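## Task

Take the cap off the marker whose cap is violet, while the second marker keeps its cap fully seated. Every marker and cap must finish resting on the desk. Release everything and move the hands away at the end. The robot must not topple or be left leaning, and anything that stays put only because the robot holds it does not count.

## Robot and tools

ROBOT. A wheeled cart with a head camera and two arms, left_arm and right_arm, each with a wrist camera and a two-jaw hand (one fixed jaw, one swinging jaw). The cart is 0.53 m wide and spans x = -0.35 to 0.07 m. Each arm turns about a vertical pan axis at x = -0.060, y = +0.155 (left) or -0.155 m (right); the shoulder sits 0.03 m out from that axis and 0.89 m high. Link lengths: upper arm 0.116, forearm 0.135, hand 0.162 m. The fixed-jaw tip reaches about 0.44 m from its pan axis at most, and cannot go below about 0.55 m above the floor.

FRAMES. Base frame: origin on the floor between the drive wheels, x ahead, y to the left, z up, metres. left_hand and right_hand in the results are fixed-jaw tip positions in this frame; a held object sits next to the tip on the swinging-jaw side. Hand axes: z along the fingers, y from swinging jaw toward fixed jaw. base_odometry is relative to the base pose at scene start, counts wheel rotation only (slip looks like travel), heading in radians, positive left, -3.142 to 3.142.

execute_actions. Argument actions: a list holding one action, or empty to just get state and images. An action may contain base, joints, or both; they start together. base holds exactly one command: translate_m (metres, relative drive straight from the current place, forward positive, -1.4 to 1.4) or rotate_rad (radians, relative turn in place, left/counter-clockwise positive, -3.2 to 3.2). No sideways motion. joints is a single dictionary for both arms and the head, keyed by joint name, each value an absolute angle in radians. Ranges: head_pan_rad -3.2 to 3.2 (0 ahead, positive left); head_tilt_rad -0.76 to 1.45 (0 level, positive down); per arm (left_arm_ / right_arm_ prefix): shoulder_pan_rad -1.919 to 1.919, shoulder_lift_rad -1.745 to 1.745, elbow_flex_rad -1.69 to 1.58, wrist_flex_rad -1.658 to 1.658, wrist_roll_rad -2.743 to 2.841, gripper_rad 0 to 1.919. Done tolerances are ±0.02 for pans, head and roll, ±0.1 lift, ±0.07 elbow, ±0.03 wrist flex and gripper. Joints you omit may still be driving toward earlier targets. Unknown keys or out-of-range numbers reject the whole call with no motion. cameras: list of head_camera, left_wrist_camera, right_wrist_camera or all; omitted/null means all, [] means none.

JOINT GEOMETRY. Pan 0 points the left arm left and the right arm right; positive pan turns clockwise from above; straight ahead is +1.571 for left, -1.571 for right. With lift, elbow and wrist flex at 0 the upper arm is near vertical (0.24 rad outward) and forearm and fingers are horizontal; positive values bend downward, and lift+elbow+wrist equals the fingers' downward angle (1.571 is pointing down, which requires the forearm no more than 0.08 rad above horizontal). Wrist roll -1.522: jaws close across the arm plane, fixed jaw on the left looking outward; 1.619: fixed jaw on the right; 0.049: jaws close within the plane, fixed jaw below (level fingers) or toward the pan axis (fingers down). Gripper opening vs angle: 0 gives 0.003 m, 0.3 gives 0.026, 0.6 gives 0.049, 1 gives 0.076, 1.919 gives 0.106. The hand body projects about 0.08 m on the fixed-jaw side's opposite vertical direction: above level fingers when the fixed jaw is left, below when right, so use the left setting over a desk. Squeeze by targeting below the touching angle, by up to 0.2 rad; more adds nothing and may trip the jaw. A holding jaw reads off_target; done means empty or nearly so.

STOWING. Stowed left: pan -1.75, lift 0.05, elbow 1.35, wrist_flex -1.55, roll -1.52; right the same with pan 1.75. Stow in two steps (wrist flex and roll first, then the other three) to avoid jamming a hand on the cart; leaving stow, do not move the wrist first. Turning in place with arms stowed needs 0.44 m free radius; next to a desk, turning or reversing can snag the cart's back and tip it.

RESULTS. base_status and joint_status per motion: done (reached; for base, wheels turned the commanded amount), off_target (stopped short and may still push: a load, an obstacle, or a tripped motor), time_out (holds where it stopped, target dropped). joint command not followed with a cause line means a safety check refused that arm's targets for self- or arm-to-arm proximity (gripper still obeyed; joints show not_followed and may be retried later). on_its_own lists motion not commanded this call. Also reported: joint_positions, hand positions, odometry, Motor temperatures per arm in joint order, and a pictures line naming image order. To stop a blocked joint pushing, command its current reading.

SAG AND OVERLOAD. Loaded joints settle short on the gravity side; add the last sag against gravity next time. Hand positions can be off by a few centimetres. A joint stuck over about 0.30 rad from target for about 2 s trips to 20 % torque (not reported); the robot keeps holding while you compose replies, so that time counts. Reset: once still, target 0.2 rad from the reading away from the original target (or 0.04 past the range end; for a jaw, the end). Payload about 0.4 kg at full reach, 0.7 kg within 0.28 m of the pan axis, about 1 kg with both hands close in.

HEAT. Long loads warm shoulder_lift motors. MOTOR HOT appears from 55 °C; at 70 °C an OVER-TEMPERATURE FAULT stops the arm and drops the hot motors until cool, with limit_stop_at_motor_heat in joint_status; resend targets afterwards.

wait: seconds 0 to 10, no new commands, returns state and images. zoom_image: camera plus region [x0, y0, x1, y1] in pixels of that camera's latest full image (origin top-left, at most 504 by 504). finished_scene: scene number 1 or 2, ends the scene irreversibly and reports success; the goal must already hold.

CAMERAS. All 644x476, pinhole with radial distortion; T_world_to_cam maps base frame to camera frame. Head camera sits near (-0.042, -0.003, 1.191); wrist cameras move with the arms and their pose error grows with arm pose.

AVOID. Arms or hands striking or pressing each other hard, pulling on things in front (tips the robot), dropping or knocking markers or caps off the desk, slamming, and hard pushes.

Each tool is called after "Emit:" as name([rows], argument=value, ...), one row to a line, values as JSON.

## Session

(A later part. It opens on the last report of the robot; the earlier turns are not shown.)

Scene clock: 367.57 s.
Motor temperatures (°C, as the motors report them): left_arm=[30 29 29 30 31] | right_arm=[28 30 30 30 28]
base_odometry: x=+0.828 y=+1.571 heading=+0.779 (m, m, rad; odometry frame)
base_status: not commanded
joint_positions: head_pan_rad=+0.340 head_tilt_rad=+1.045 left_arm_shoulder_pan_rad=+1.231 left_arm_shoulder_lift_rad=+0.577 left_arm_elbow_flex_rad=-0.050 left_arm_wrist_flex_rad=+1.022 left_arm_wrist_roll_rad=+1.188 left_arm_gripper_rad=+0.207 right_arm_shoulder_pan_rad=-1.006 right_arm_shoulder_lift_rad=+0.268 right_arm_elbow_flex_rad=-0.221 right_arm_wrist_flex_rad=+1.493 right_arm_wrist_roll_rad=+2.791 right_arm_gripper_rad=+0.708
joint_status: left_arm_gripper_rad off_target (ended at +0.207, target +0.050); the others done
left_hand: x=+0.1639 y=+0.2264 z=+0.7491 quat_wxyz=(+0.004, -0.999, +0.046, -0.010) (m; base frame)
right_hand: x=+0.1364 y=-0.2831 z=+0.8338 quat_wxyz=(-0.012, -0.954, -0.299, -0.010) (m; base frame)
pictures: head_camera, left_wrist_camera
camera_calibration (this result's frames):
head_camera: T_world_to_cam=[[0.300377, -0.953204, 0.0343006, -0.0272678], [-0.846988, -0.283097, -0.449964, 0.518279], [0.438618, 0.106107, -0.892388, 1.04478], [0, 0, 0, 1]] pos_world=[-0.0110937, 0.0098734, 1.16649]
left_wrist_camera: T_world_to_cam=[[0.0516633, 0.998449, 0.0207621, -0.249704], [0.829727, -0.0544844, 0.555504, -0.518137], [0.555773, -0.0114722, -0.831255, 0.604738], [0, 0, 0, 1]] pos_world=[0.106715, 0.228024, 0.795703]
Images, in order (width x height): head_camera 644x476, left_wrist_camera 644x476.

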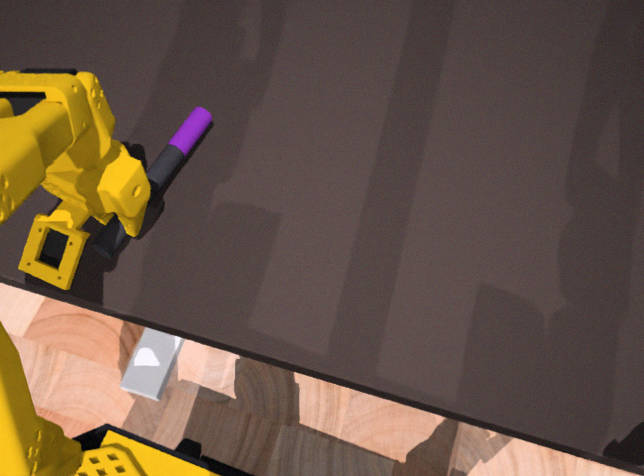

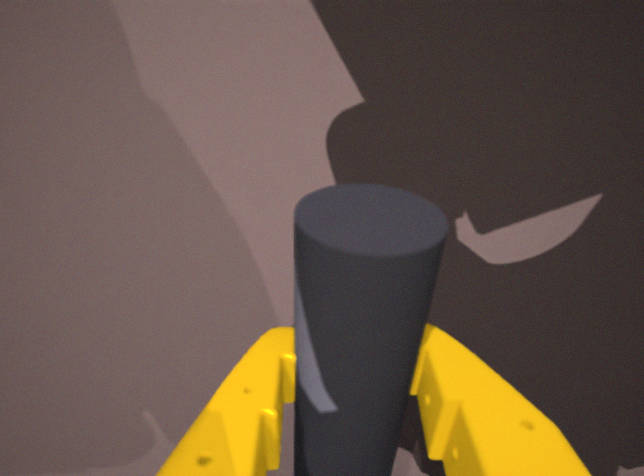

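The grip holds. Next I'll raise the marker a little more and start turning it so the cap points toward the right arm.

Emit:
execute_actions([
  {"joints": {"left_arm_elbow_flex_rad": -0.33, "left_arm_wrist_flex_rad": 1.28, "left_arm_shoulder_pan_rad": 1.6, "left_arm_wrist_roll_rad": 0.75, "head_pan_rad": 0.05, "head_tilt_rad": 1.1}},
], cameras=["head_camera", "left_wrist_camera"])

Scene clock: 388.40 s.
Motor temperatures (°C, as the motors report them): left_arm=[30 29 29 30 31] | right_arm=[28 30 30 30 28]
base_odometry: x=+0.828 y=+1.571 heading=+0.779 (m, m, rad; odometry frame)
base_status: not commanded
joint_positions: head_pan_rad=+0.060 head_tilt_rad=+1.095 left_arm_shoulder_pan_rad=+1.593 left_arm_shoulder_lift_rad=+0.577 left_arm_elbow_flex_rad=-0.295 left_arm_wrist_flex_rad=+1.270 left_arm_wrist_roll_rad=+0.760 left_arm_gripper_rad=+0.207 right_arm_shoulder_pan_rad=-1.006 right_arm_shoulder_lift_rad=+0.268 right_arm_elbow_flex_rad=-0.221 right_arm_wrist_flex_rad=+1.493 right_arm_wrist_roll_rad=+2.791 right_arm_gripper_rad=+0.708
joint_status: all done
left_hand: x=+0.1833 y=+0.1442 z=+0.7799 quat_wxyz=(+0.004, -0.904, +0.427, -0.009) (m; base frame)
right_hand: x=+0.1364 y=-0.2831 z=+0.8338 quat_wxyz=(-0.012, -0.954, -0.299, -0.010) (m; base frame)
pictures: head_camera, left_wrist_camera
camera_calibration (this result's frames):
head_camera: T_world_to_cam=[[0.0269619, -0.998988, 0.0359934, -0.0420667], [-0.913561, -0.0392413, -0.404803, 0.46317], [0.405806, -0.0219679, -0.913695, 1.06777], [0, 0, 0, 1]] pos_world=[-0.00903727, -0.000392154, 1.16462]
left_wrist_camera: T_world_to_cam=[[0.745578, 0.665904, 0.02619, -0.252796], [0.545841, -0.632751, 0.549257, -0.415527], [0.382324, -0.395219, -0.835243, 0.708866], [0, 0, 0, 1]] pos_world=[0.144274, 0.185569, 0.826927]
Images, in order (width x height): head_camera 644x476, left_wrist_camera 644x476.

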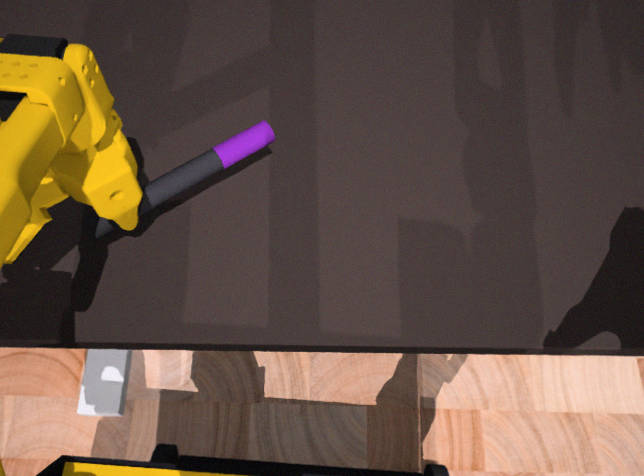

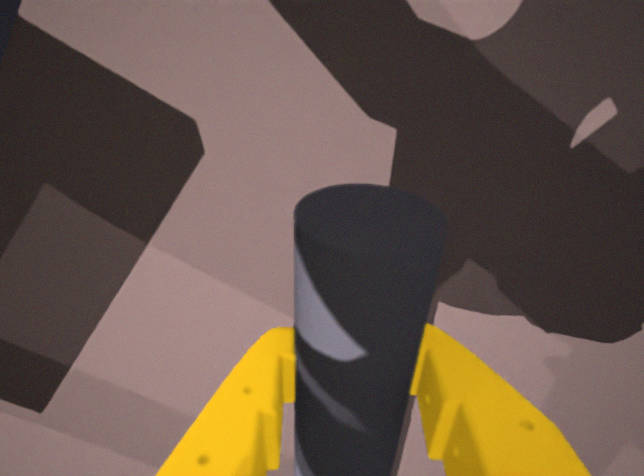

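Emit:
execute_actions([
  {"joints": {"left_arm_shoulder_lift_rad": 0.85, "left_arm_elbow_flex_rad": -0.6, "left_arm_wrist_flex_rad": 1.022, "left_arm_shoulder_pan_rad": 1.919, "left_arm_wrist_roll_rad": 0.333}},
], cameras=["head_camera", "left_wrist_camera"])

Scene clock: 393.20 s.
Motor temperatures (°C, as the motors report them): left_arm=[30 29 29 30 31] | right_arm=[28 30 30 30 28]
base_odometry: x=+0.828 y=+1.571 heading=+0.779 (m, m, rad; odometry frame)
base_status: not commanded
joint_positions: head_pan_rad=+0.060 head_tilt_rad=+1.095 left_arm_shoulder_pan_rad=+1.910 left_arm_shoulder_lift_rad=+0.876 left_arm_elbow_flex_rad=-0.564 left_arm_wrist_flex_rad=+1.034 left_arm_wrist_roll_rad=+0.342 left_arm_gripper_rad=+0.207 right_arm_shoulder_pan_rad=-1.006 right_arm_shoulder_lift_rad=+0.268 right_arm_elbow_flex_rad=-0.221 right_arm_wrist_flex_rad=+1.493 right_arm_wrist_roll_rad=+2.791 right_arm_gripper_rad=+0.708
joint_status: all done
left_hand: x=+0.2156 y=+0.0549 z=+0.7498 quat_wxyz=(+0.051, -0.686, +0.718, -0.100) (m; base frame)
right_hand: x=+0.1364 y=-0.2831 z=+0.8338 quat_wxyz=(-0.012, -0.954, -0.299, -0.010) (m; base frame)
pictures: head_camera, left_wrist_camera
camera_calibration (this result's frames):
head_camera: T_world_to_cam=[[0.0269557, -0.998988, 0.0359936, -0.0420672], [-0.913564, -0.0392356, -0.404799, 0.463165], [0.405801, -0.0219708, -0.913697, 1.06777], [0, 0, 0, 1]] pos_world=[-0.0090372, -0.000392394, 1.16462]
left_wrist_camera: T_world_to_cam=[[0.974958, 0.00279178, 0.222373, -0.37675], [-0.131143, -0.800343, 0.585023, -0.344786], [0.179608, -0.599536, -0.779935, 0.649548], [0, 0, 0, 1]] pos_world=[0.205435, 0.114532, 0.792091]
Images, in order (width x height): head_camera 644x476, left_wrist_camera 644x476.

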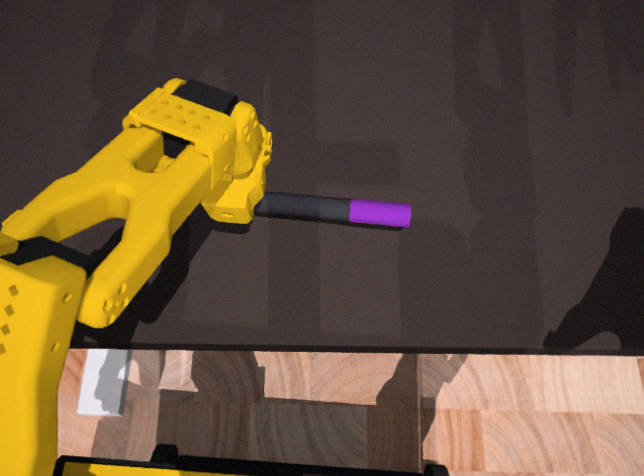

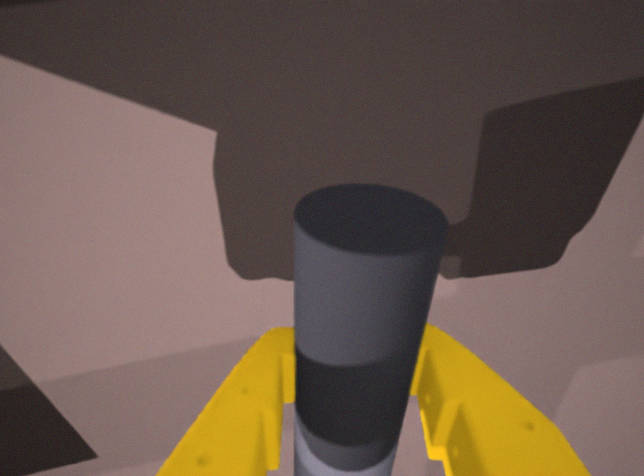

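Emit:
zoom_image(camera="head_camera", region=[200, 150, 440, 290])

Region (200, 150, 440, 290) of head_camera's 644x476 image, scaled by 2.100; it fills the top 294 rows of this view, and the rest is white.

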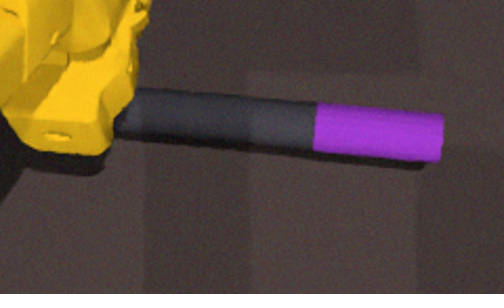

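The marker now lies left to right with the cap at about y = −0.06 m. I'll bring the right hand to hover above the cap.

Emit:
execute_actions([
  {"joints": {"right_arm_shoulder_pan_rad": -1.89, "right_arm_shoulder_lift_rad": 0.72, "right_arm_elbow_flex_rad": -0.76, "right_arm_wrist_flex_rad": 1.39, "right_arm_wrist_roll_rad": 2.838, "right_arm_gripper_rad": 0.6}},
])

Scene clock: 415.60 s.
Motor temperatures (°C, as the motors report them): left_arm=[30 29 29 30 31] | right_arm=[28 30 30 30 28]
base_odometry: x=+0.828 y=+1.571 heading=+0.779 (m, m, rad; odometry frame)
base_status: not commanded
joint_positions: head_pan_rad=+0.060 head_tilt_rad=+1.095 left_arm_shoulder_pan_rad=+1.910 left_arm_shoulder_lift_rad=+0.876 left_arm_elbow_flex_rad=-0.564 left_arm_wrist_flex_rad=+1.034 left_arm_wrist_roll_rad=+0.342 left_arm_gripper_rad=+0.207 right_arm_shoulder_pan_rad=-1.883 right_arm_shoulder_lift_rad=+0.739 right_arm_elbow_flex_rad=-0.728 right_arm_wrist_flex_rad=+1.397 right_arm_wrist_roll_rad=+2.825 right_arm_gripper_rad=+0.608
joint_status: all done
joint sent to its limit — the command would take right_arm_wrist_roll_rad past its upper limit, so that joint was sent only as far as its limit.
left_hand: x=+0.2156 y=+0.0549 z=+0.7498 quat_wxyz=(+0.051, -0.686, +0.718, -0.100) (m; base frame)
right_hand: x=+0.2218 y=-0.0669 z=+0.8048 quat_wxyz=(-0.035, -0.723, -0.686, -0.073) (m; base frame)
pictures: head_camera, left_wrist_camera, right_wrist_camera
camera_calibration (this result's frames):
head_camera: T_world_to_cam=[[0.0269539, -0.998988, 0.0359937, -0.0420674], [-0.913565, -0.0392339, -0.404796, 0.463161], [0.405799, -0.0219717, -0.913698, 1.06777], [0, 0, 0, 1]] pos_world=[-0.00903716, -0.000392464, 1.16462]
left_wrist_camera: T_world_to_cam=[[0.974958, 0.00279178, 0.222373, -0.37675], [-0.131143, -0.800343, 0.585023, -0.344786], [0.179608, -0.599536, -0.779935, 0.649548], [0, 0, 0, 1]] pos_world=[0.205435, 0.114532, 0.792091]
right_wrist_camera: T_world_to_cam=[[-0.986741, 0.0839725, -0.138891, 0.333074], [-0.0178336, 0.794476, 0.607034, -0.412947], [0.161319, 0.601462, -0.782444, 0.699762], [0, 0, 0, 1]] pos_world=[0.208409, -0.120773, 0.844458]
Images, in order (width x height): head_camera 644x476, left_wrist_camera 644x476, right_wrist_camera 644x476.

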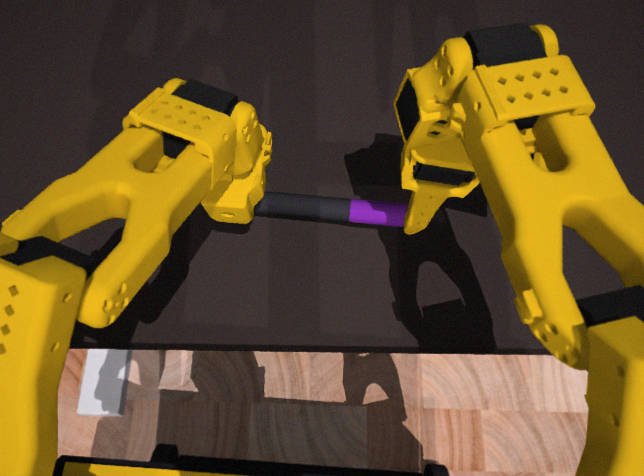

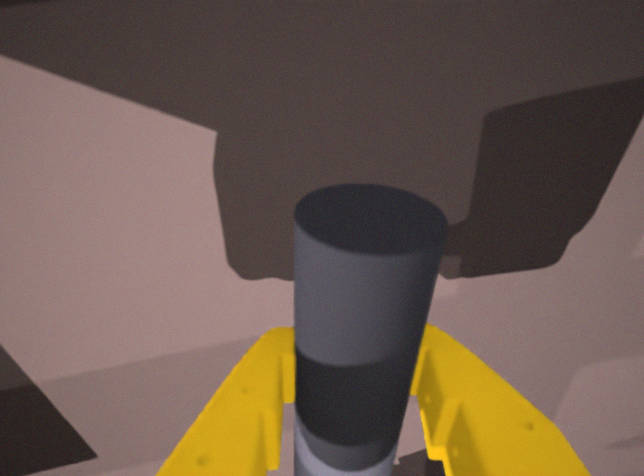

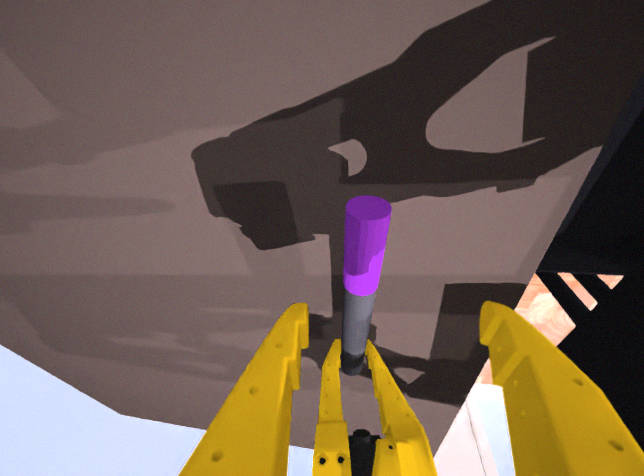

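Emit:
zoom_image(camera="right_wrist_camera", region=[260, 170, 520, 400])

Emit:
zoom_image(camera="head_camera", region=[300, 100, 540, 280])

Region (260, 170, 520, 400) of right_wrist_camera's 644x476 image, scaled by 1.938; it fills the top 446 rows of this view, and the rest is white.

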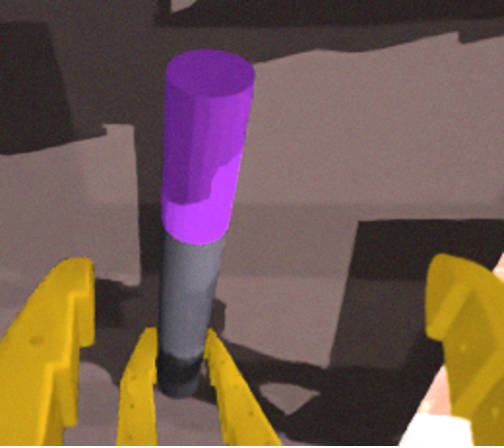

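Region (300, 100, 540, 280) of head_camera's 644x476 image, scaled by 2.100; it fills the top 378 rows of this view, and the rest is white.

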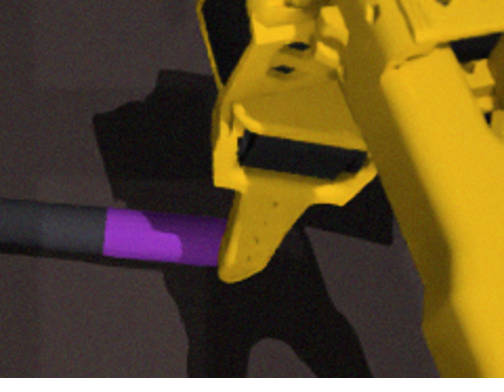

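The right jaw would land near the cap's tip, so it needs to shift about 2 cm inward. I'll test how much shoulder pan range remains.

Emit:
execute_actions([
  {"joints": {"right_arm_shoulder_pan_rad": -1.95}},
], cameras=["head_camera", "right_wrist_camera"])

Scene clock: 453.50 s.
Motor temperatures (°C, as the motors report them): left_arm=[30 29 29 30 31] | right_arm=[28 30 30 30 28]
base_odometry: x=+0.828 y=+1.571 heading=+0.779 (m, m, rad; odometry frame)
base_status: not commanded
joint_positions: head_pan_rad=+0.060 head_tilt_rad=+1.095 left_arm_shoulder_pan_rad=+1.910 left_arm_shoulder_lift_rad=+0.876 left_arm_elbow_flex_rad=-0.564 left_arm_wrist_flex_rad=+1.034 left_arm_wrist_roll_rad=+0.342 left_arm_gripper_rad=+0.207 right_arm_shoulder_pan_rad=-1.920 right_arm_shoulder_lift_rad=+0.739 right_arm_elbow_flex_rad=-0.728 right_arm_wrist_flex_rad=+1.397 right_arm_wrist_roll_rad=+2.825 right_arm_gripper_rad=+0.608
joint_status: right_arm_shoulder_pan_rad off_target (ended at -1.920, target -1.950)
joint sent to its limit — the command would take right_arm_shoulder_pan_rad past its lower limit, so that joint was sent only as far as its limit.
left_hand: x=+0.2156 y=+0.0549 z=+0.7498 quat_wxyz=(+0.051, -0.686, +0.718, -0.100) (m; base frame)
right_hand: x=+0.2184 y=-0.0566 z=+0.8048 quat_wxyz=(-0.034, -0.710, -0.699, -0.074) (m; base frame)
pictures: head_camera, right_wrist_camera
camera_calibration (this result's frames):
head_camera: T_world_to_cam=[[0.0269534, -0.998988, 0.0359937, -0.0420674], [-0.913565, -0.0392335, -0.404796, 0.463161], [0.405798, -0.0219719, -0.913698, 1.06777], [0, 0, 0, 1]] pos_world=[-0.00903716, -0.000392482, 1.16462]
right_wrist_camera: T_world_to_cam=[[-0.989163, 0.0475964, -0.138891, 0.327291], [-0.0470639, 0.793281, 0.607034, -0.414886], [0.139072, 0.606992, -0.782444, 0.699284], [0, 0, 0, 1]] pos_world=[0.206967, -0.110917, 0.844458]
Images, in order (width x height): head_camera 644x476, right_wrist_camera 644x476.

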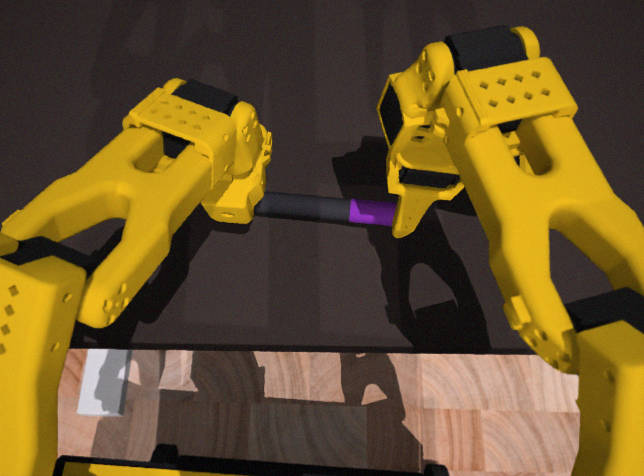

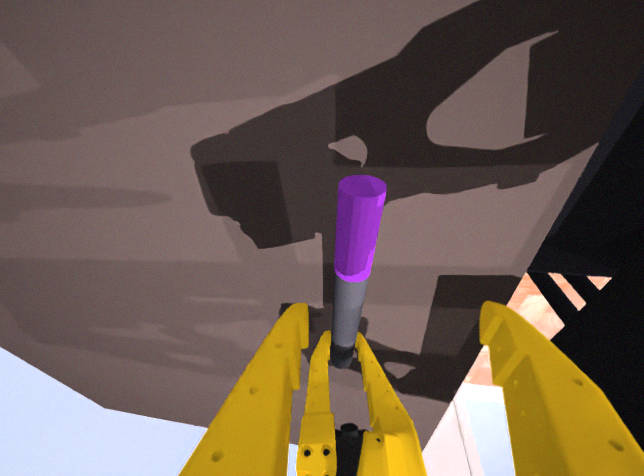

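Emit:
execute_actions([
  {"joints": {"left_arm_shoulder_lift_rad": 0.917, "left_arm_elbow_flex_rad": -0.698, "left_arm_wrist_flex_rad": 1.006, "left_arm_shoulder_pan_rad": 1.925, "right_arm_shoulder_pan_rad": -1.92}},
])

Scene clock: 471.60 s.
Motor temperatures (°C, as the motors report them): left_arm=[30 29 29 30 32] | right_arm=[28 30 30 30 28]
base_odometry: x=+0.828 y=+1.571 heading=+0.779 (m, m, rad; odometry frame)
base_status: not commanded
joint_positions: head_pan_rad=+0.060 head_tilt_rad=+1.095 left_arm_shoulder_pan_rad=+1.916 left_arm_shoulder_lift_rad=+0.942 left_arm_elbow_flex_rad=-0.661 left_arm_wrist_flex_rad=+1.017 left_arm_wrist_roll_rad=+0.342 left_arm_gripper_rad=+0.207 right_arm_shoulder_pan_rad=-1.920 right_arm_shoulder_lift_rad=+0.739 right_arm_elbow_flex_rad=-0.728 right_arm_wrist_flex_rad=+1.397 right_arm_wrist_roll_rad=+2.825 right_arm_gripper_rad=+0.608
joint_status: all done
left_hand: x=+0.2259 y=+0.0492 z=+0.7484 quat_wxyz=(+0.061, -0.682, +0.718, -0.121) (m; base frame)
right_hand: x=+0.2184 y=-0.0566 z=+0.8048 quat_wxyz=(-0.034, -0.710, -0.699, -0.074) (m; base frame)
pictures: head_camera, left_wrist_camera, right_wrist_camera
camera_calibration (this result's frames):
head_camera: T_world_to_cam=[[0.0269534, -0.998988, 0.0359937, -0.0420675], [-0.913565, -0.0392334, -0.404795, 0.463161], [0.405798, -0.021972, -0.913699, 1.06777], [0, 0, 0, 1]] pos_world=[-0.00903715, -0.000392484, 1.16462]
left_wrist_camera: T_world_to_cam=[[0.964033, 0.000740506, 0.26578, -0.416407], [-0.16237, -0.790052, 0.591146, -0.345119], [0.210418, -0.613039, -0.761516, 0.623095], [0, 0, 0, 1]] pos_world=[0.214284, 0.109628, 0.789186]
right_wrist_camera: T_world_to_cam=[[-0.989163, 0.0475964, -0.138891, 0.327291], [-0.0470639, 0.793281, 0.607034, -0.414886], [0.139072, 0.606992, -0.782444, 0.699284], [0, 0, 0, 1]] pos_world=[0.206967, -0.110917, 0.844458]
Images, in order (width x height): head_camera 644x476, left_wrist_camera 644x476, right_wrist_camera 644x476.

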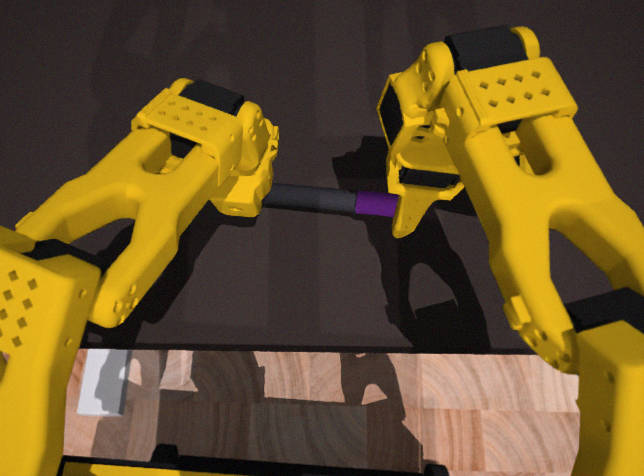

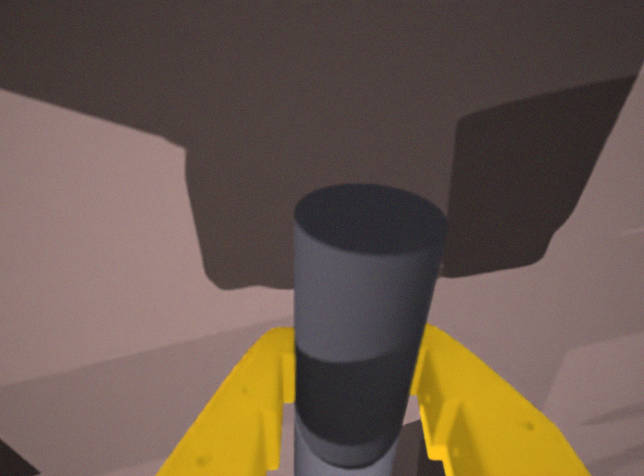

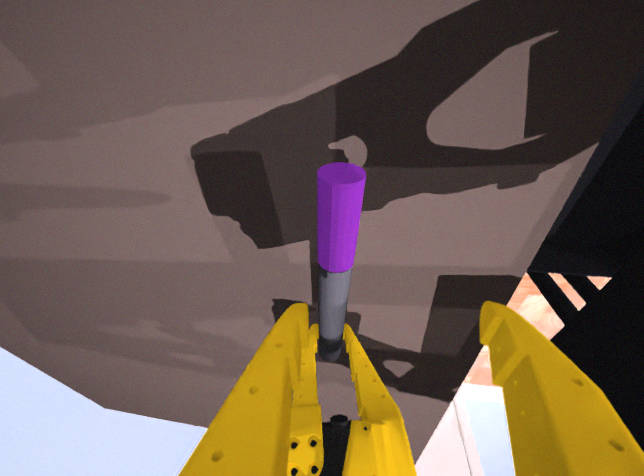

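Emit:
execute_actions(actions=[])

Scene clock: 487.23 s.
Motor temperatures (°C, as the motors report them): left_arm=[30 29 29 30 32] | right_arm=[28 30 30 30 28]
base_odometry: x=+0.828 y=+1.571 heading=+0.779 (m, m, rad; odometry frame)
base_status: not commanded
joint_positions: head_pan_rad=+0.060 head_tilt_rad=+1.095 left_arm_shoulder_pan_rad=+1.916 left_arm_shoulder_lift_rad=+0.942 left_arm_elbow_flex_rad=-0.661 left_arm_wrist_flex_rad=+1.017 left_arm_wrist_roll_rad=+0.342 left_arm_gripper_rad=+0.207 right_arm_shoulder_pan_rad=-1.920 right_arm_shoulder_lift_rad=+0.739 right_arm_elbow_flex_rad=-0.728 right_arm_wrist_flex_rad=+1.397 right_arm_wrist_roll_rad=+2.825 right_arm_gripper_rad=+0.608
joint_status: all done
left_hand: x=+0.2259 y=+0.0492 z=+0.7484 quat_wxyz=(+0.061, -0.682, +0.718, -0.121) (m; base frame)
right_hand: x=+0.2184 y=-0.0566 z=+0.8048 quat_wxyz=(-0.034, -0.710, -0.699, -0.074) (m; base frame)
pictures: head_camera, left_wrist_camera, right_wrist_camera
camera_calibration (this result's frames):
head_camera: T_world_to_cam=[[0.0269534, -0.998988, 0.0359937, -0.0420675], [-0.913565, -0.0392334, -0.404795, 0.46316], [0.405798, -0.021972, -0.913699, 1.06777], [0, 0, 0, 1]] pos_world=[-0.00903715, -0.000392484, 1.16462]
left_wrist_camera: T_world_to_cam=[[0.964033, 0.000740506, 0.26578, -0.416407], [-0.16237, -0.790052, 0.591146, -0.345119], [0.210418, -0.613039, -0.761516, 0.623095], [0, 0, 0, 1]] pos_world=[0.214284, 0.109628, 0.789186]
right_wrist_camera: T_world_to_cam=[[-0.989163, 0.0475964, -0.138891, 0.327291], [-0.0470639, 0.793281, 0.607034, -0.414886], [0.139072, 0.606992, -0.782444, 0.699284], [0, 0, 0, 1]] pos_world=[0.206967, -0.110917, 0.844458]
Images, in order (width x height): head_camera 644x476, left_wrist_camera 644x476, right_wrist_camera 644x476.

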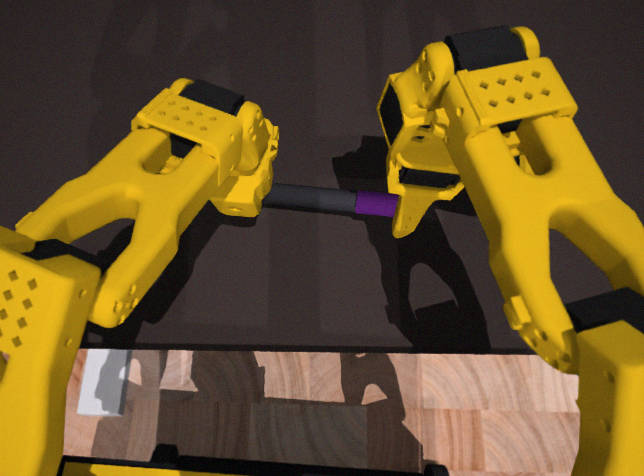

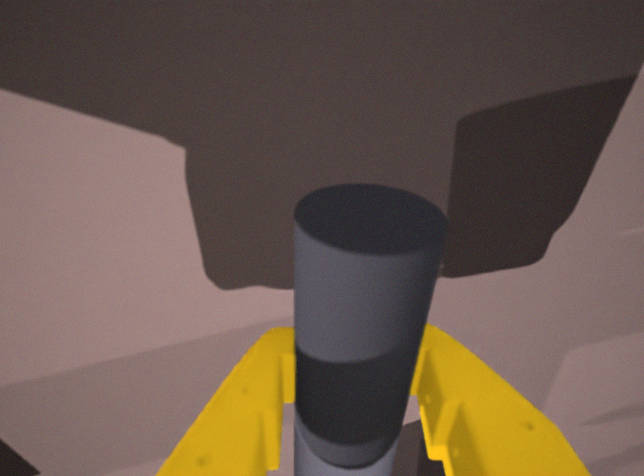

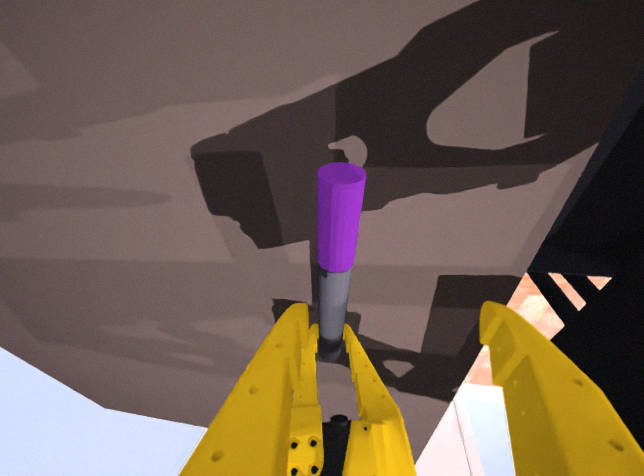

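Emit:
zoom_image(camera="right_wrist_camera", region=[180, 130, 560, 476])

Region (180, 130, 560, 476) of right_wrist_camera's 644x476 image, scaled by 1.326; it fills the top 459 rows of this view, and the rest is white.

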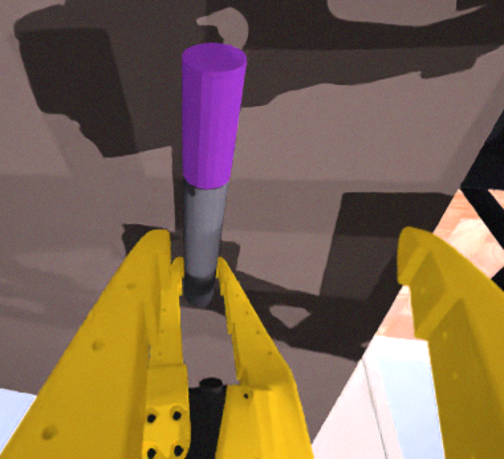

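Emit:
zoom_image(camera="right_wrist_camera", region=[280, 150, 400, 350])

Emit:
zoom_image(camera="head_camera", region=[240, 130, 480, 270])

Region (280, 150, 400, 350) of right_wrist_camera's 644x476 image, scaled by 2.520; it fills the left 302 columns of this view, and the rest is white.

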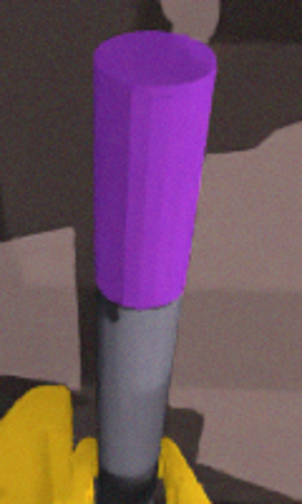

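Region (240, 130, 480, 270) of head_camera's 644x476 image, scaled by 2.100; it fills the top 294 rows of this view, and the rest is white.

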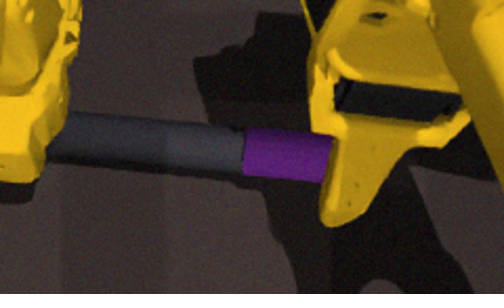

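Emit:
execute_actions([
  {"joints": {"right_arm_shoulder_lift_rad": 0.903, "right_arm_elbow_flex_rad": -0.833, "right_arm_wrist_flex_rad": 1.261}},
])

Scene clock: 559.13 s.
Motor temperatures (°C, as the motors report them): left_arm=[30 30 30 30 32] | right_arm=[28 30 31 30 28]
base_odometry: x=+0.828 y=+1.571 heading=+0.779 (m, m, rad; odometry frame)
base_status: not commanded
joint_positions: head_pan_rad=+0.060 head_tilt_rad=+1.095 left_arm_shoulder_pan_rad=+1.916 left_arm_shoulder_lift_rad=+0.944 left_arm_elbow_flex_rad=-0.661 left_arm_wrist_flex_rad=+1.017 left_arm_wrist_roll_rad=+0.342 left_arm_gripper_rad=+0.207 right_arm_shoulder_pan_rad=-1.920 right_arm_shoulder_lift_rad=+0.926 right_arm_elbow_flex_rad=-0.801 right_arm_wrist_flex_rad=+1.269 right_arm_wrist_roll_rad=+2.825 right_arm_gripper_rad=+0.608
joint_status: all done
left_hand: x=+0.2257 y=+0.0493 z=+0.7479 quat_wxyz=(+0.061, -0.682, +0.719, -0.120) (m; base frame)
right_hand: x=+0.2296 y=-0.0525 z=+0.7709 quat_wxyz=(-0.037, -0.710, -0.699, -0.080) (m; base frame)
pictures: head_camera, left_wrist_camera, right_wrist_camera
camera_calibration (this result's frames):
head_camera: T_world_to_cam=[[0.0269534, -0.998988, 0.0359937, -0.0420675], [-0.913566, -0.0392334, -0.404795, 0.46316], [0.405797, -0.021972, -0.913699, 1.06777], [0, 0, 0, 1]] pos_world=[-0.00903714, -0.000392484, 1.16462]
left_wrist_camera: T_world_to_cam=[[0.964416, 0.000602811, 0.264388, -0.415132], [-0.161516, -0.790359, 0.59097, -0.34489], [0.209318, -0.612644, -0.762138, 0.623559], [0, 0, 0, 1]] pos_world=[0.214132, 0.109683, 0.788813]
right_wrist_camera: T_world_to_cam=[[-0.98728, 0.0482824, -0.151484, 0.342851], [-0.0549586, 0.790406, 0.610113, -0.397738], [0.149191, 0.610678, -0.777698, 0.662897], [0, 0, 0, 1]] pos_world=[0.217733, -0.106996, 0.810135]
Images, in order (width x height): head_camera 644x476, left_wrist_camera 644x476, right_wrist_camera 644x476.

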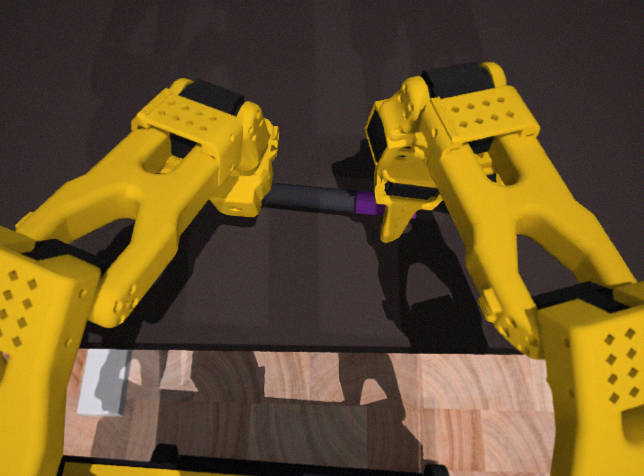

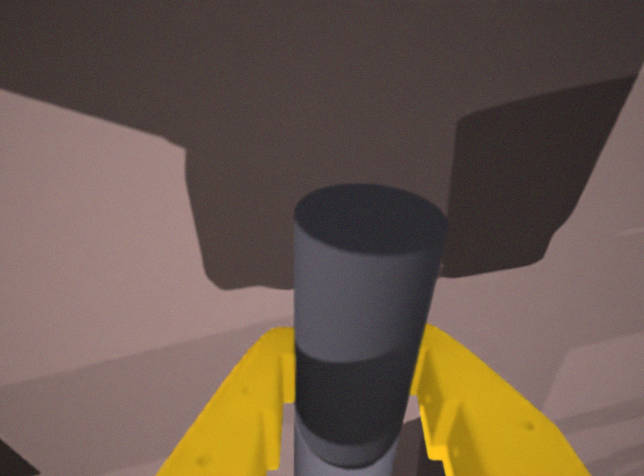

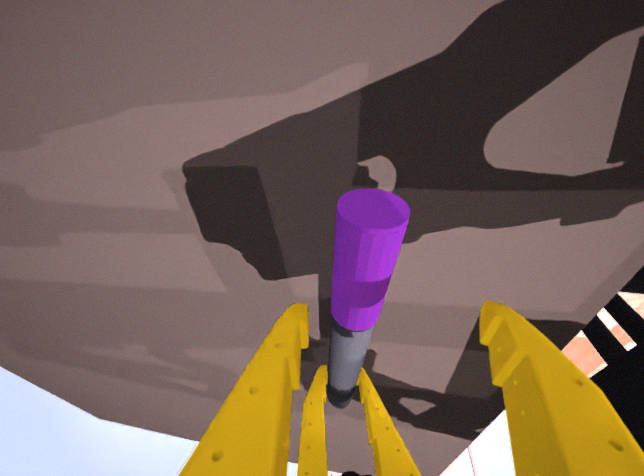

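Emit:
zoom_image(camera="right_wrist_camera", region=[270, 170, 450, 410])

Region (270, 170, 450, 410) of right_wrist_camera's 644x476 image, scaled by 2.100; it fills the left 378 columns of this view, and the rest is white.

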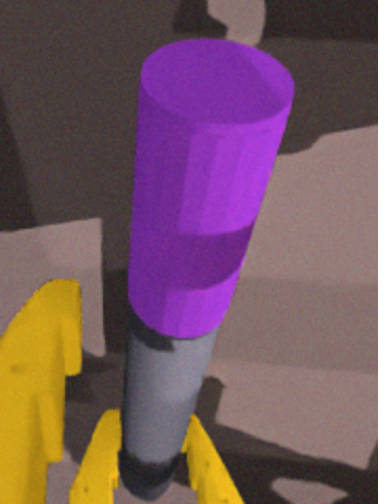

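Emit:
execute_actions([
  {"joints": {"right_arm_shoulder_lift_rad": 0.972, "right_arm_wrist_flex_rad": 1.191}},
])

Scene clock: 573.73 s.
Motor temperatures (°C, as the motors report them): left_arm=[30 30 30 30 32] | right_arm=[28 30 31 30 28]
base_odometry: x=+0.828 y=+1.571 heading=+0.779 (m, m, rad; odometry frame)
base_status: not commanded
joint_positions: head_pan_rad=+0.060 head_tilt_rad=+1.095 left_arm_shoulder_pan_rad=+1.916 left_arm_shoulder_lift_rad=+0.944 left_arm_elbow_flex_rad=-0.661 left_arm_wrist_flex_rad=+1.017 left_arm_wrist_roll_rad=+0.342 left_arm_gripper_rad=+0.207 right_arm_shoulder_pan_rad=-1.920 right_arm_shoulder_lift_rad=+0.995 right_arm_elbow_flex_rad=-0.804 right_arm_wrist_flex_rad=+1.199 right_arm_wrist_roll_rad=+2.825 right_arm_gripper_rad=+0.608
joint_status: all done
left_hand: x=+0.2257 y=+0.0493 z=+0.7479 quat_wxyz=(+0.061, -0.682, +0.719, -0.120) (m; base frame)
right_hand: x=+0.2320 y=-0.0516 z=+0.7548 quat_wxyz=(-0.038, -0.710, -0.699, -0.082) (m; base frame)
pictures: head_camera, left_wrist_camera, right_wrist_camera
camera_calibration (this result's frames):
head_camera: T_world_to_cam=[[0.0269533, -0.998988, 0.0359937, -0.0420675], [-0.913566, -0.0392333, -0.404794, 0.46316], [0.405797, -0.0219721, -0.913699, 1.06777], [0, 0, 0, 1]] pos_world=[-0.00903714, -0.000392488, 1.16462]
left_wrist_camera: T_world_to_cam=[[0.964416, 0.000602811, 0.264388, -0.415132], [-0.161516, -0.790359, 0.59097, -0.34489], [0.209318, -0.612644, -0.762138, 0.623559], [0, 0, 0, 1]] pos_world=[0.214132, 0.109683, 0.788813]
right_wrist_camera: T_world_to_cam=[[-0.986616, 0.0485242, -0.155675, 0.345732], [-0.057599, 0.789444, 0.611114, -0.388631], [0.152551, 0.611901, -0.776083, 0.647519], [0, 0, 0, 1]] pos_world=[0.21994, -0.106192, 0.793848]
Images, in order (width x height): head_camera 644x476, left_wrist_camera 644x476, right_wrist_camera 644x476.

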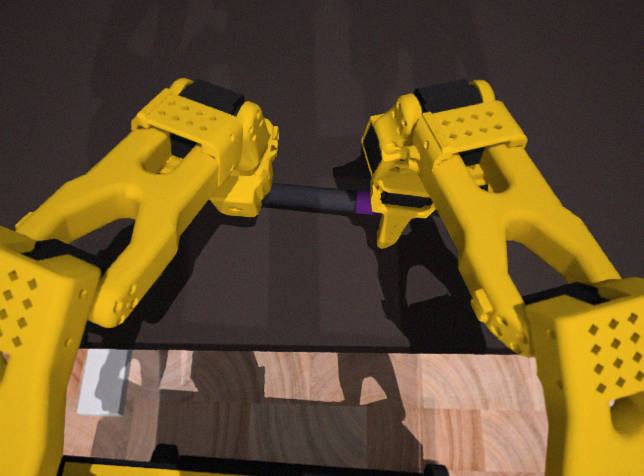

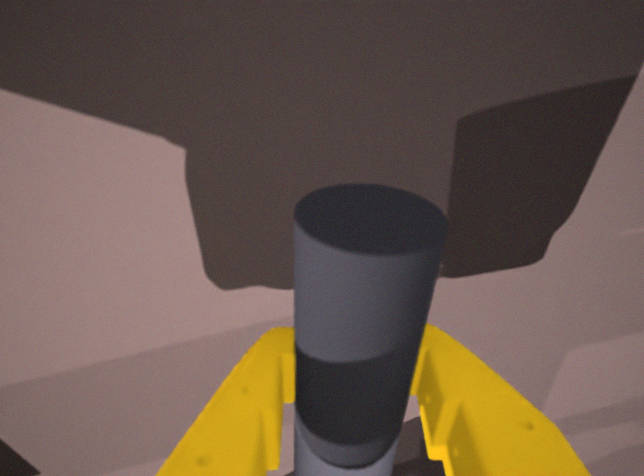

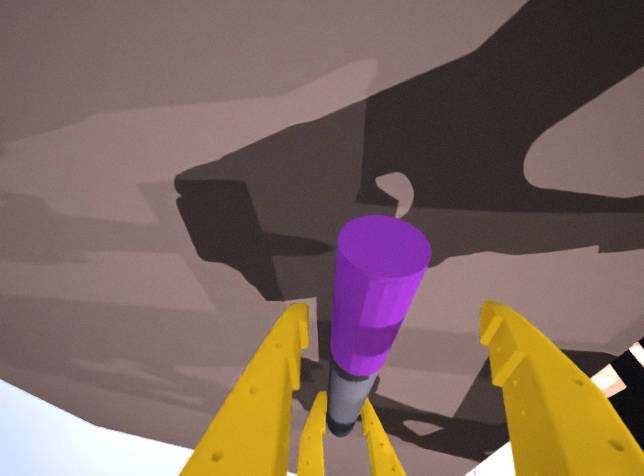

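Emit:
execute_actions([
  {"joints": {"right_arm_shoulder_lift_rad": 1.034, "right_arm_wrist_flex_rad": 1.129}},
])

Scene clock: 577.80 s.
Motor temperatures (°C, as the motors report them): left_arm=[30 30 30 30 32] | right_arm=[28 30 31 30 28]
base_odometry: x=+0.828 y=+1.571 heading=+0.779 (m, m, rad; odometry frame)
base_status: not commanded
joint_positions: head_pan_rad=+0.060 head_tilt_rad=+1.095 left_arm_shoulder_pan_rad=+1.916 left_arm_shoulder_lift_rad=+0.944 left_arm_elbow_flex_rad=-0.661 left_arm_wrist_flex_rad=+1.017 left_arm_wrist_roll_rad=+0.342 left_arm_gripper_rad=+0.207 right_arm_shoulder_pan_rad=-1.920 right_arm_shoulder_lift_rad=+1.057 right_arm_elbow_flex_rad=-0.804 right_arm_wrist_flex_rad=+1.138 right_arm_wrist_roll_rad=+2.825 right_arm_gripper_rad=+0.608
joint_status: all done
left_hand: x=+0.2257 y=+0.0493 z=+0.7479 quat_wxyz=(+0.061, -0.682, +0.719, -0.120) (m; base frame)
right_hand: x=+0.2326 y=-0.0514 z=+0.7398 quat_wxyz=(-0.038, -0.710, -0.699, -0.082) (m; base frame)
pictures: head_camera, left_wrist_camera, right_wrist_camera
camera_calibration (this result's frames):
head_camera: T_world_to_cam=[[0.0269534, -0.998988, 0.0359938, -0.0420675], [-0.913566, -0.0392335, -0.404794, 0.463159], [0.405797, -0.0219721, -0.913699, 1.06777], [0, 0, 0, 1]] pos_world=[-0.00903713, -0.000392483, 1.16462]
left_wrist_camera: T_world_to_cam=[[0.964416, 0.000602811, 0.264388, -0.415132], [-0.161516, -0.790359, 0.59097, -0.34489], [0.209318, -0.612644, -0.762138, 0.623559], [0, 0, 0, 1]] pos_world=[0.214132, 0.109683, 0.788813]
right_wrist_camera: T_world_to_cam=[[-0.986616, 0.0485242, -0.155675, 0.343956], [-0.057599, 0.789444, 0.611114, -0.379631], [0.152551, 0.611901, -0.776083, 0.635711], [0, 0, 0, 1]] pos_world=[0.220508, -0.105985, 0.778908]
Images, in order (width x height): head_camera 644x476, left_wrist_camera 644x476, right_wrist_camera 644x476.

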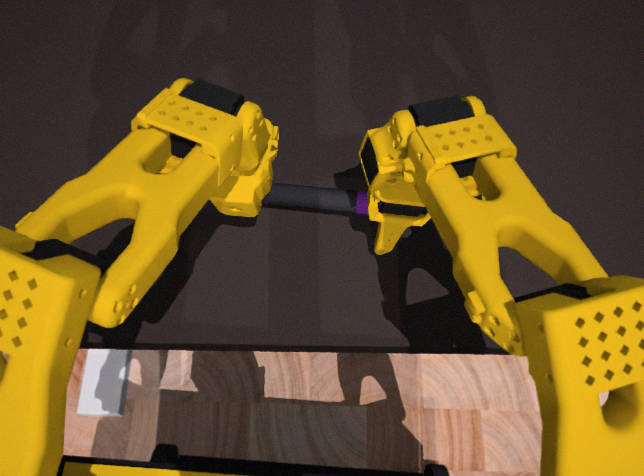

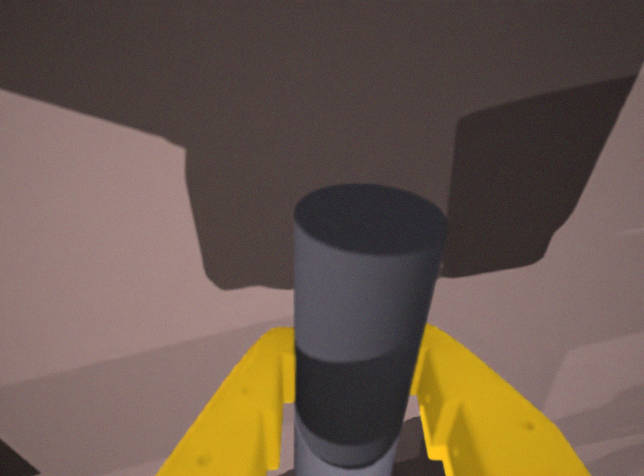

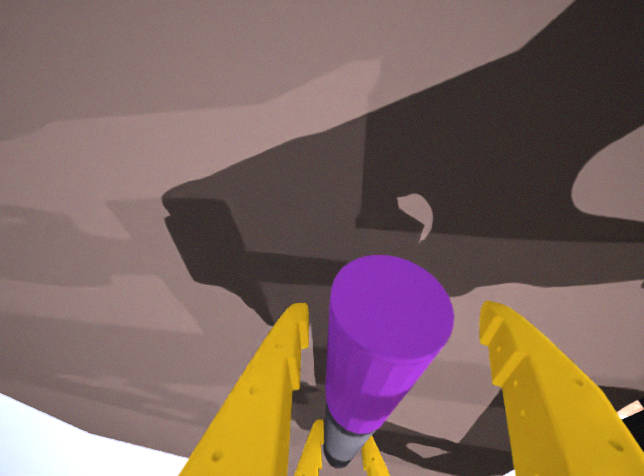

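Emit:
execute_actions([
  {"joints": {"right_arm_wrist_flex_rad": 1.166, "right_arm_gripper_rad": 0.05}},
])

Scene clock: 585.37 s.
Motor temperatures (°C, as the motors report them): left_arm=[30 30 30 30 32] | right_arm=[28 30 31 30 28]
base_odometry: x=+0.828 y=+1.571 heading=+0.779 (m, m, rad; odometry frame)
base_status: not commanded
joint_positions: head_pan_rad=+0.060 head_tilt_rad=+1.095 left_arm_shoulder_pan_rad=+1.916 left_arm_shoulder_lift_rad=+0.944 left_arm_elbow_flex_rad=-0.665 left_arm_wrist_flex_rad=+1.014 left_arm_wrist_roll_rad=+0.342 left_arm_gripper_rad=+0.207 right_arm_shoulder_pan_rad=-1.920 right_arm_shoulder_lift_rad=+1.060 right_arm_elbow_flex_rad=-0.804 right_arm_wrist_flex_rad=+1.164 right_arm_wrist_roll_rad=+2.825 right_arm_gripper_rad=+0.164
joint_status: right_arm_gripper_rad off_target (ended at +0.164, target +0.050); the others done
left_hand: x=+0.2270 y=+0.0489 z=+0.7488 quat_wxyz=(+0.062, -0.682, +0.718, -0.124) (m; base frame)
right_hand: x=+0.2283 y=-0.0530 z=+0.7381 quat_wxyz=(-0.032, -0.711, -0.699, -0.069) (m; base frame)
pictures: head_camera, left_wrist_camera, right_wrist_camera
camera_calibration (this result's frames):
head_camera: T_world_to_cam=[[0.0269146, -0.99899, 0.0359938, -0.0420693], [-0.913568, -0.039198, -0.404794, 0.463159], [0.405795, -0.0219879, -0.913699, 1.06777], [0, 0, 0, 1]] pos_world=[-0.00903714, -0.000393958, 1.16462]
left_wrist_camera: T_world_to_cam=[[0.962483, 0.00129851, 0.271339, -0.421389], [-0.165785, -0.788823, 0.591839, -0.345324], [0.214807, -0.614619, -0.759013, 0.620196], [0, 0, 0, 1]] pos_world=[0.215108, 0.109332, 0.789453]
right_wrist_camera: T_world_to_cam=[[-0.990515, 0.0471041, -0.129077, 0.320707], [-0.0409517, 0.795507, 0.604559, -0.376222], [0.131159, 0.604111, -0.786033, 0.64779], [0, 0, 0, 1]] pos_world=[0.217295, -0.107156, 0.778028]
Images, in order (width x height): head_camera 644x476, left_wrist_camera 644x476, right_wrist_camera 644x476.

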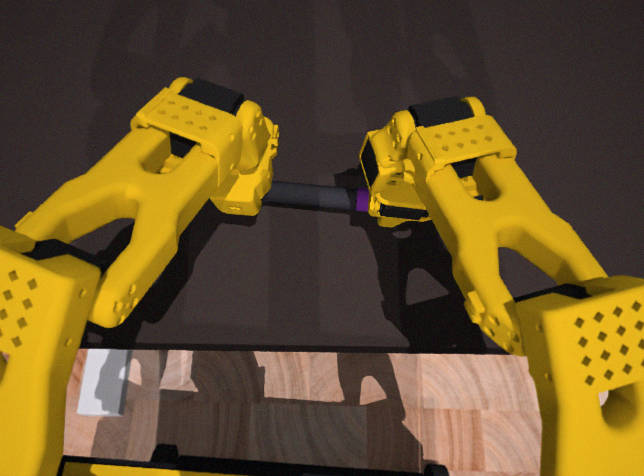

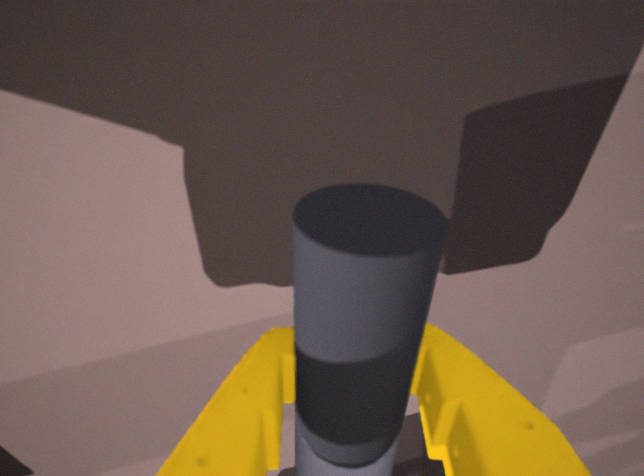

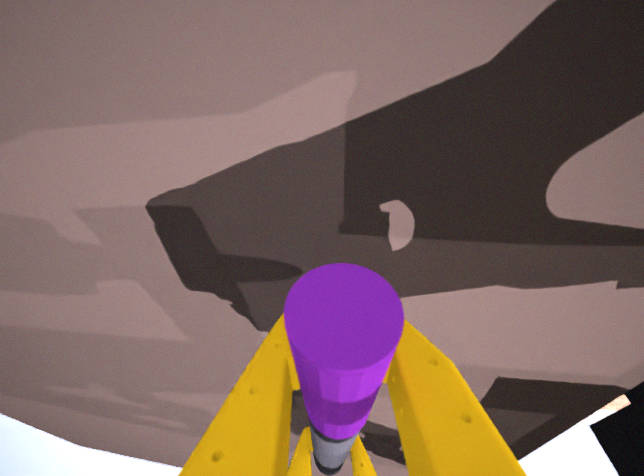

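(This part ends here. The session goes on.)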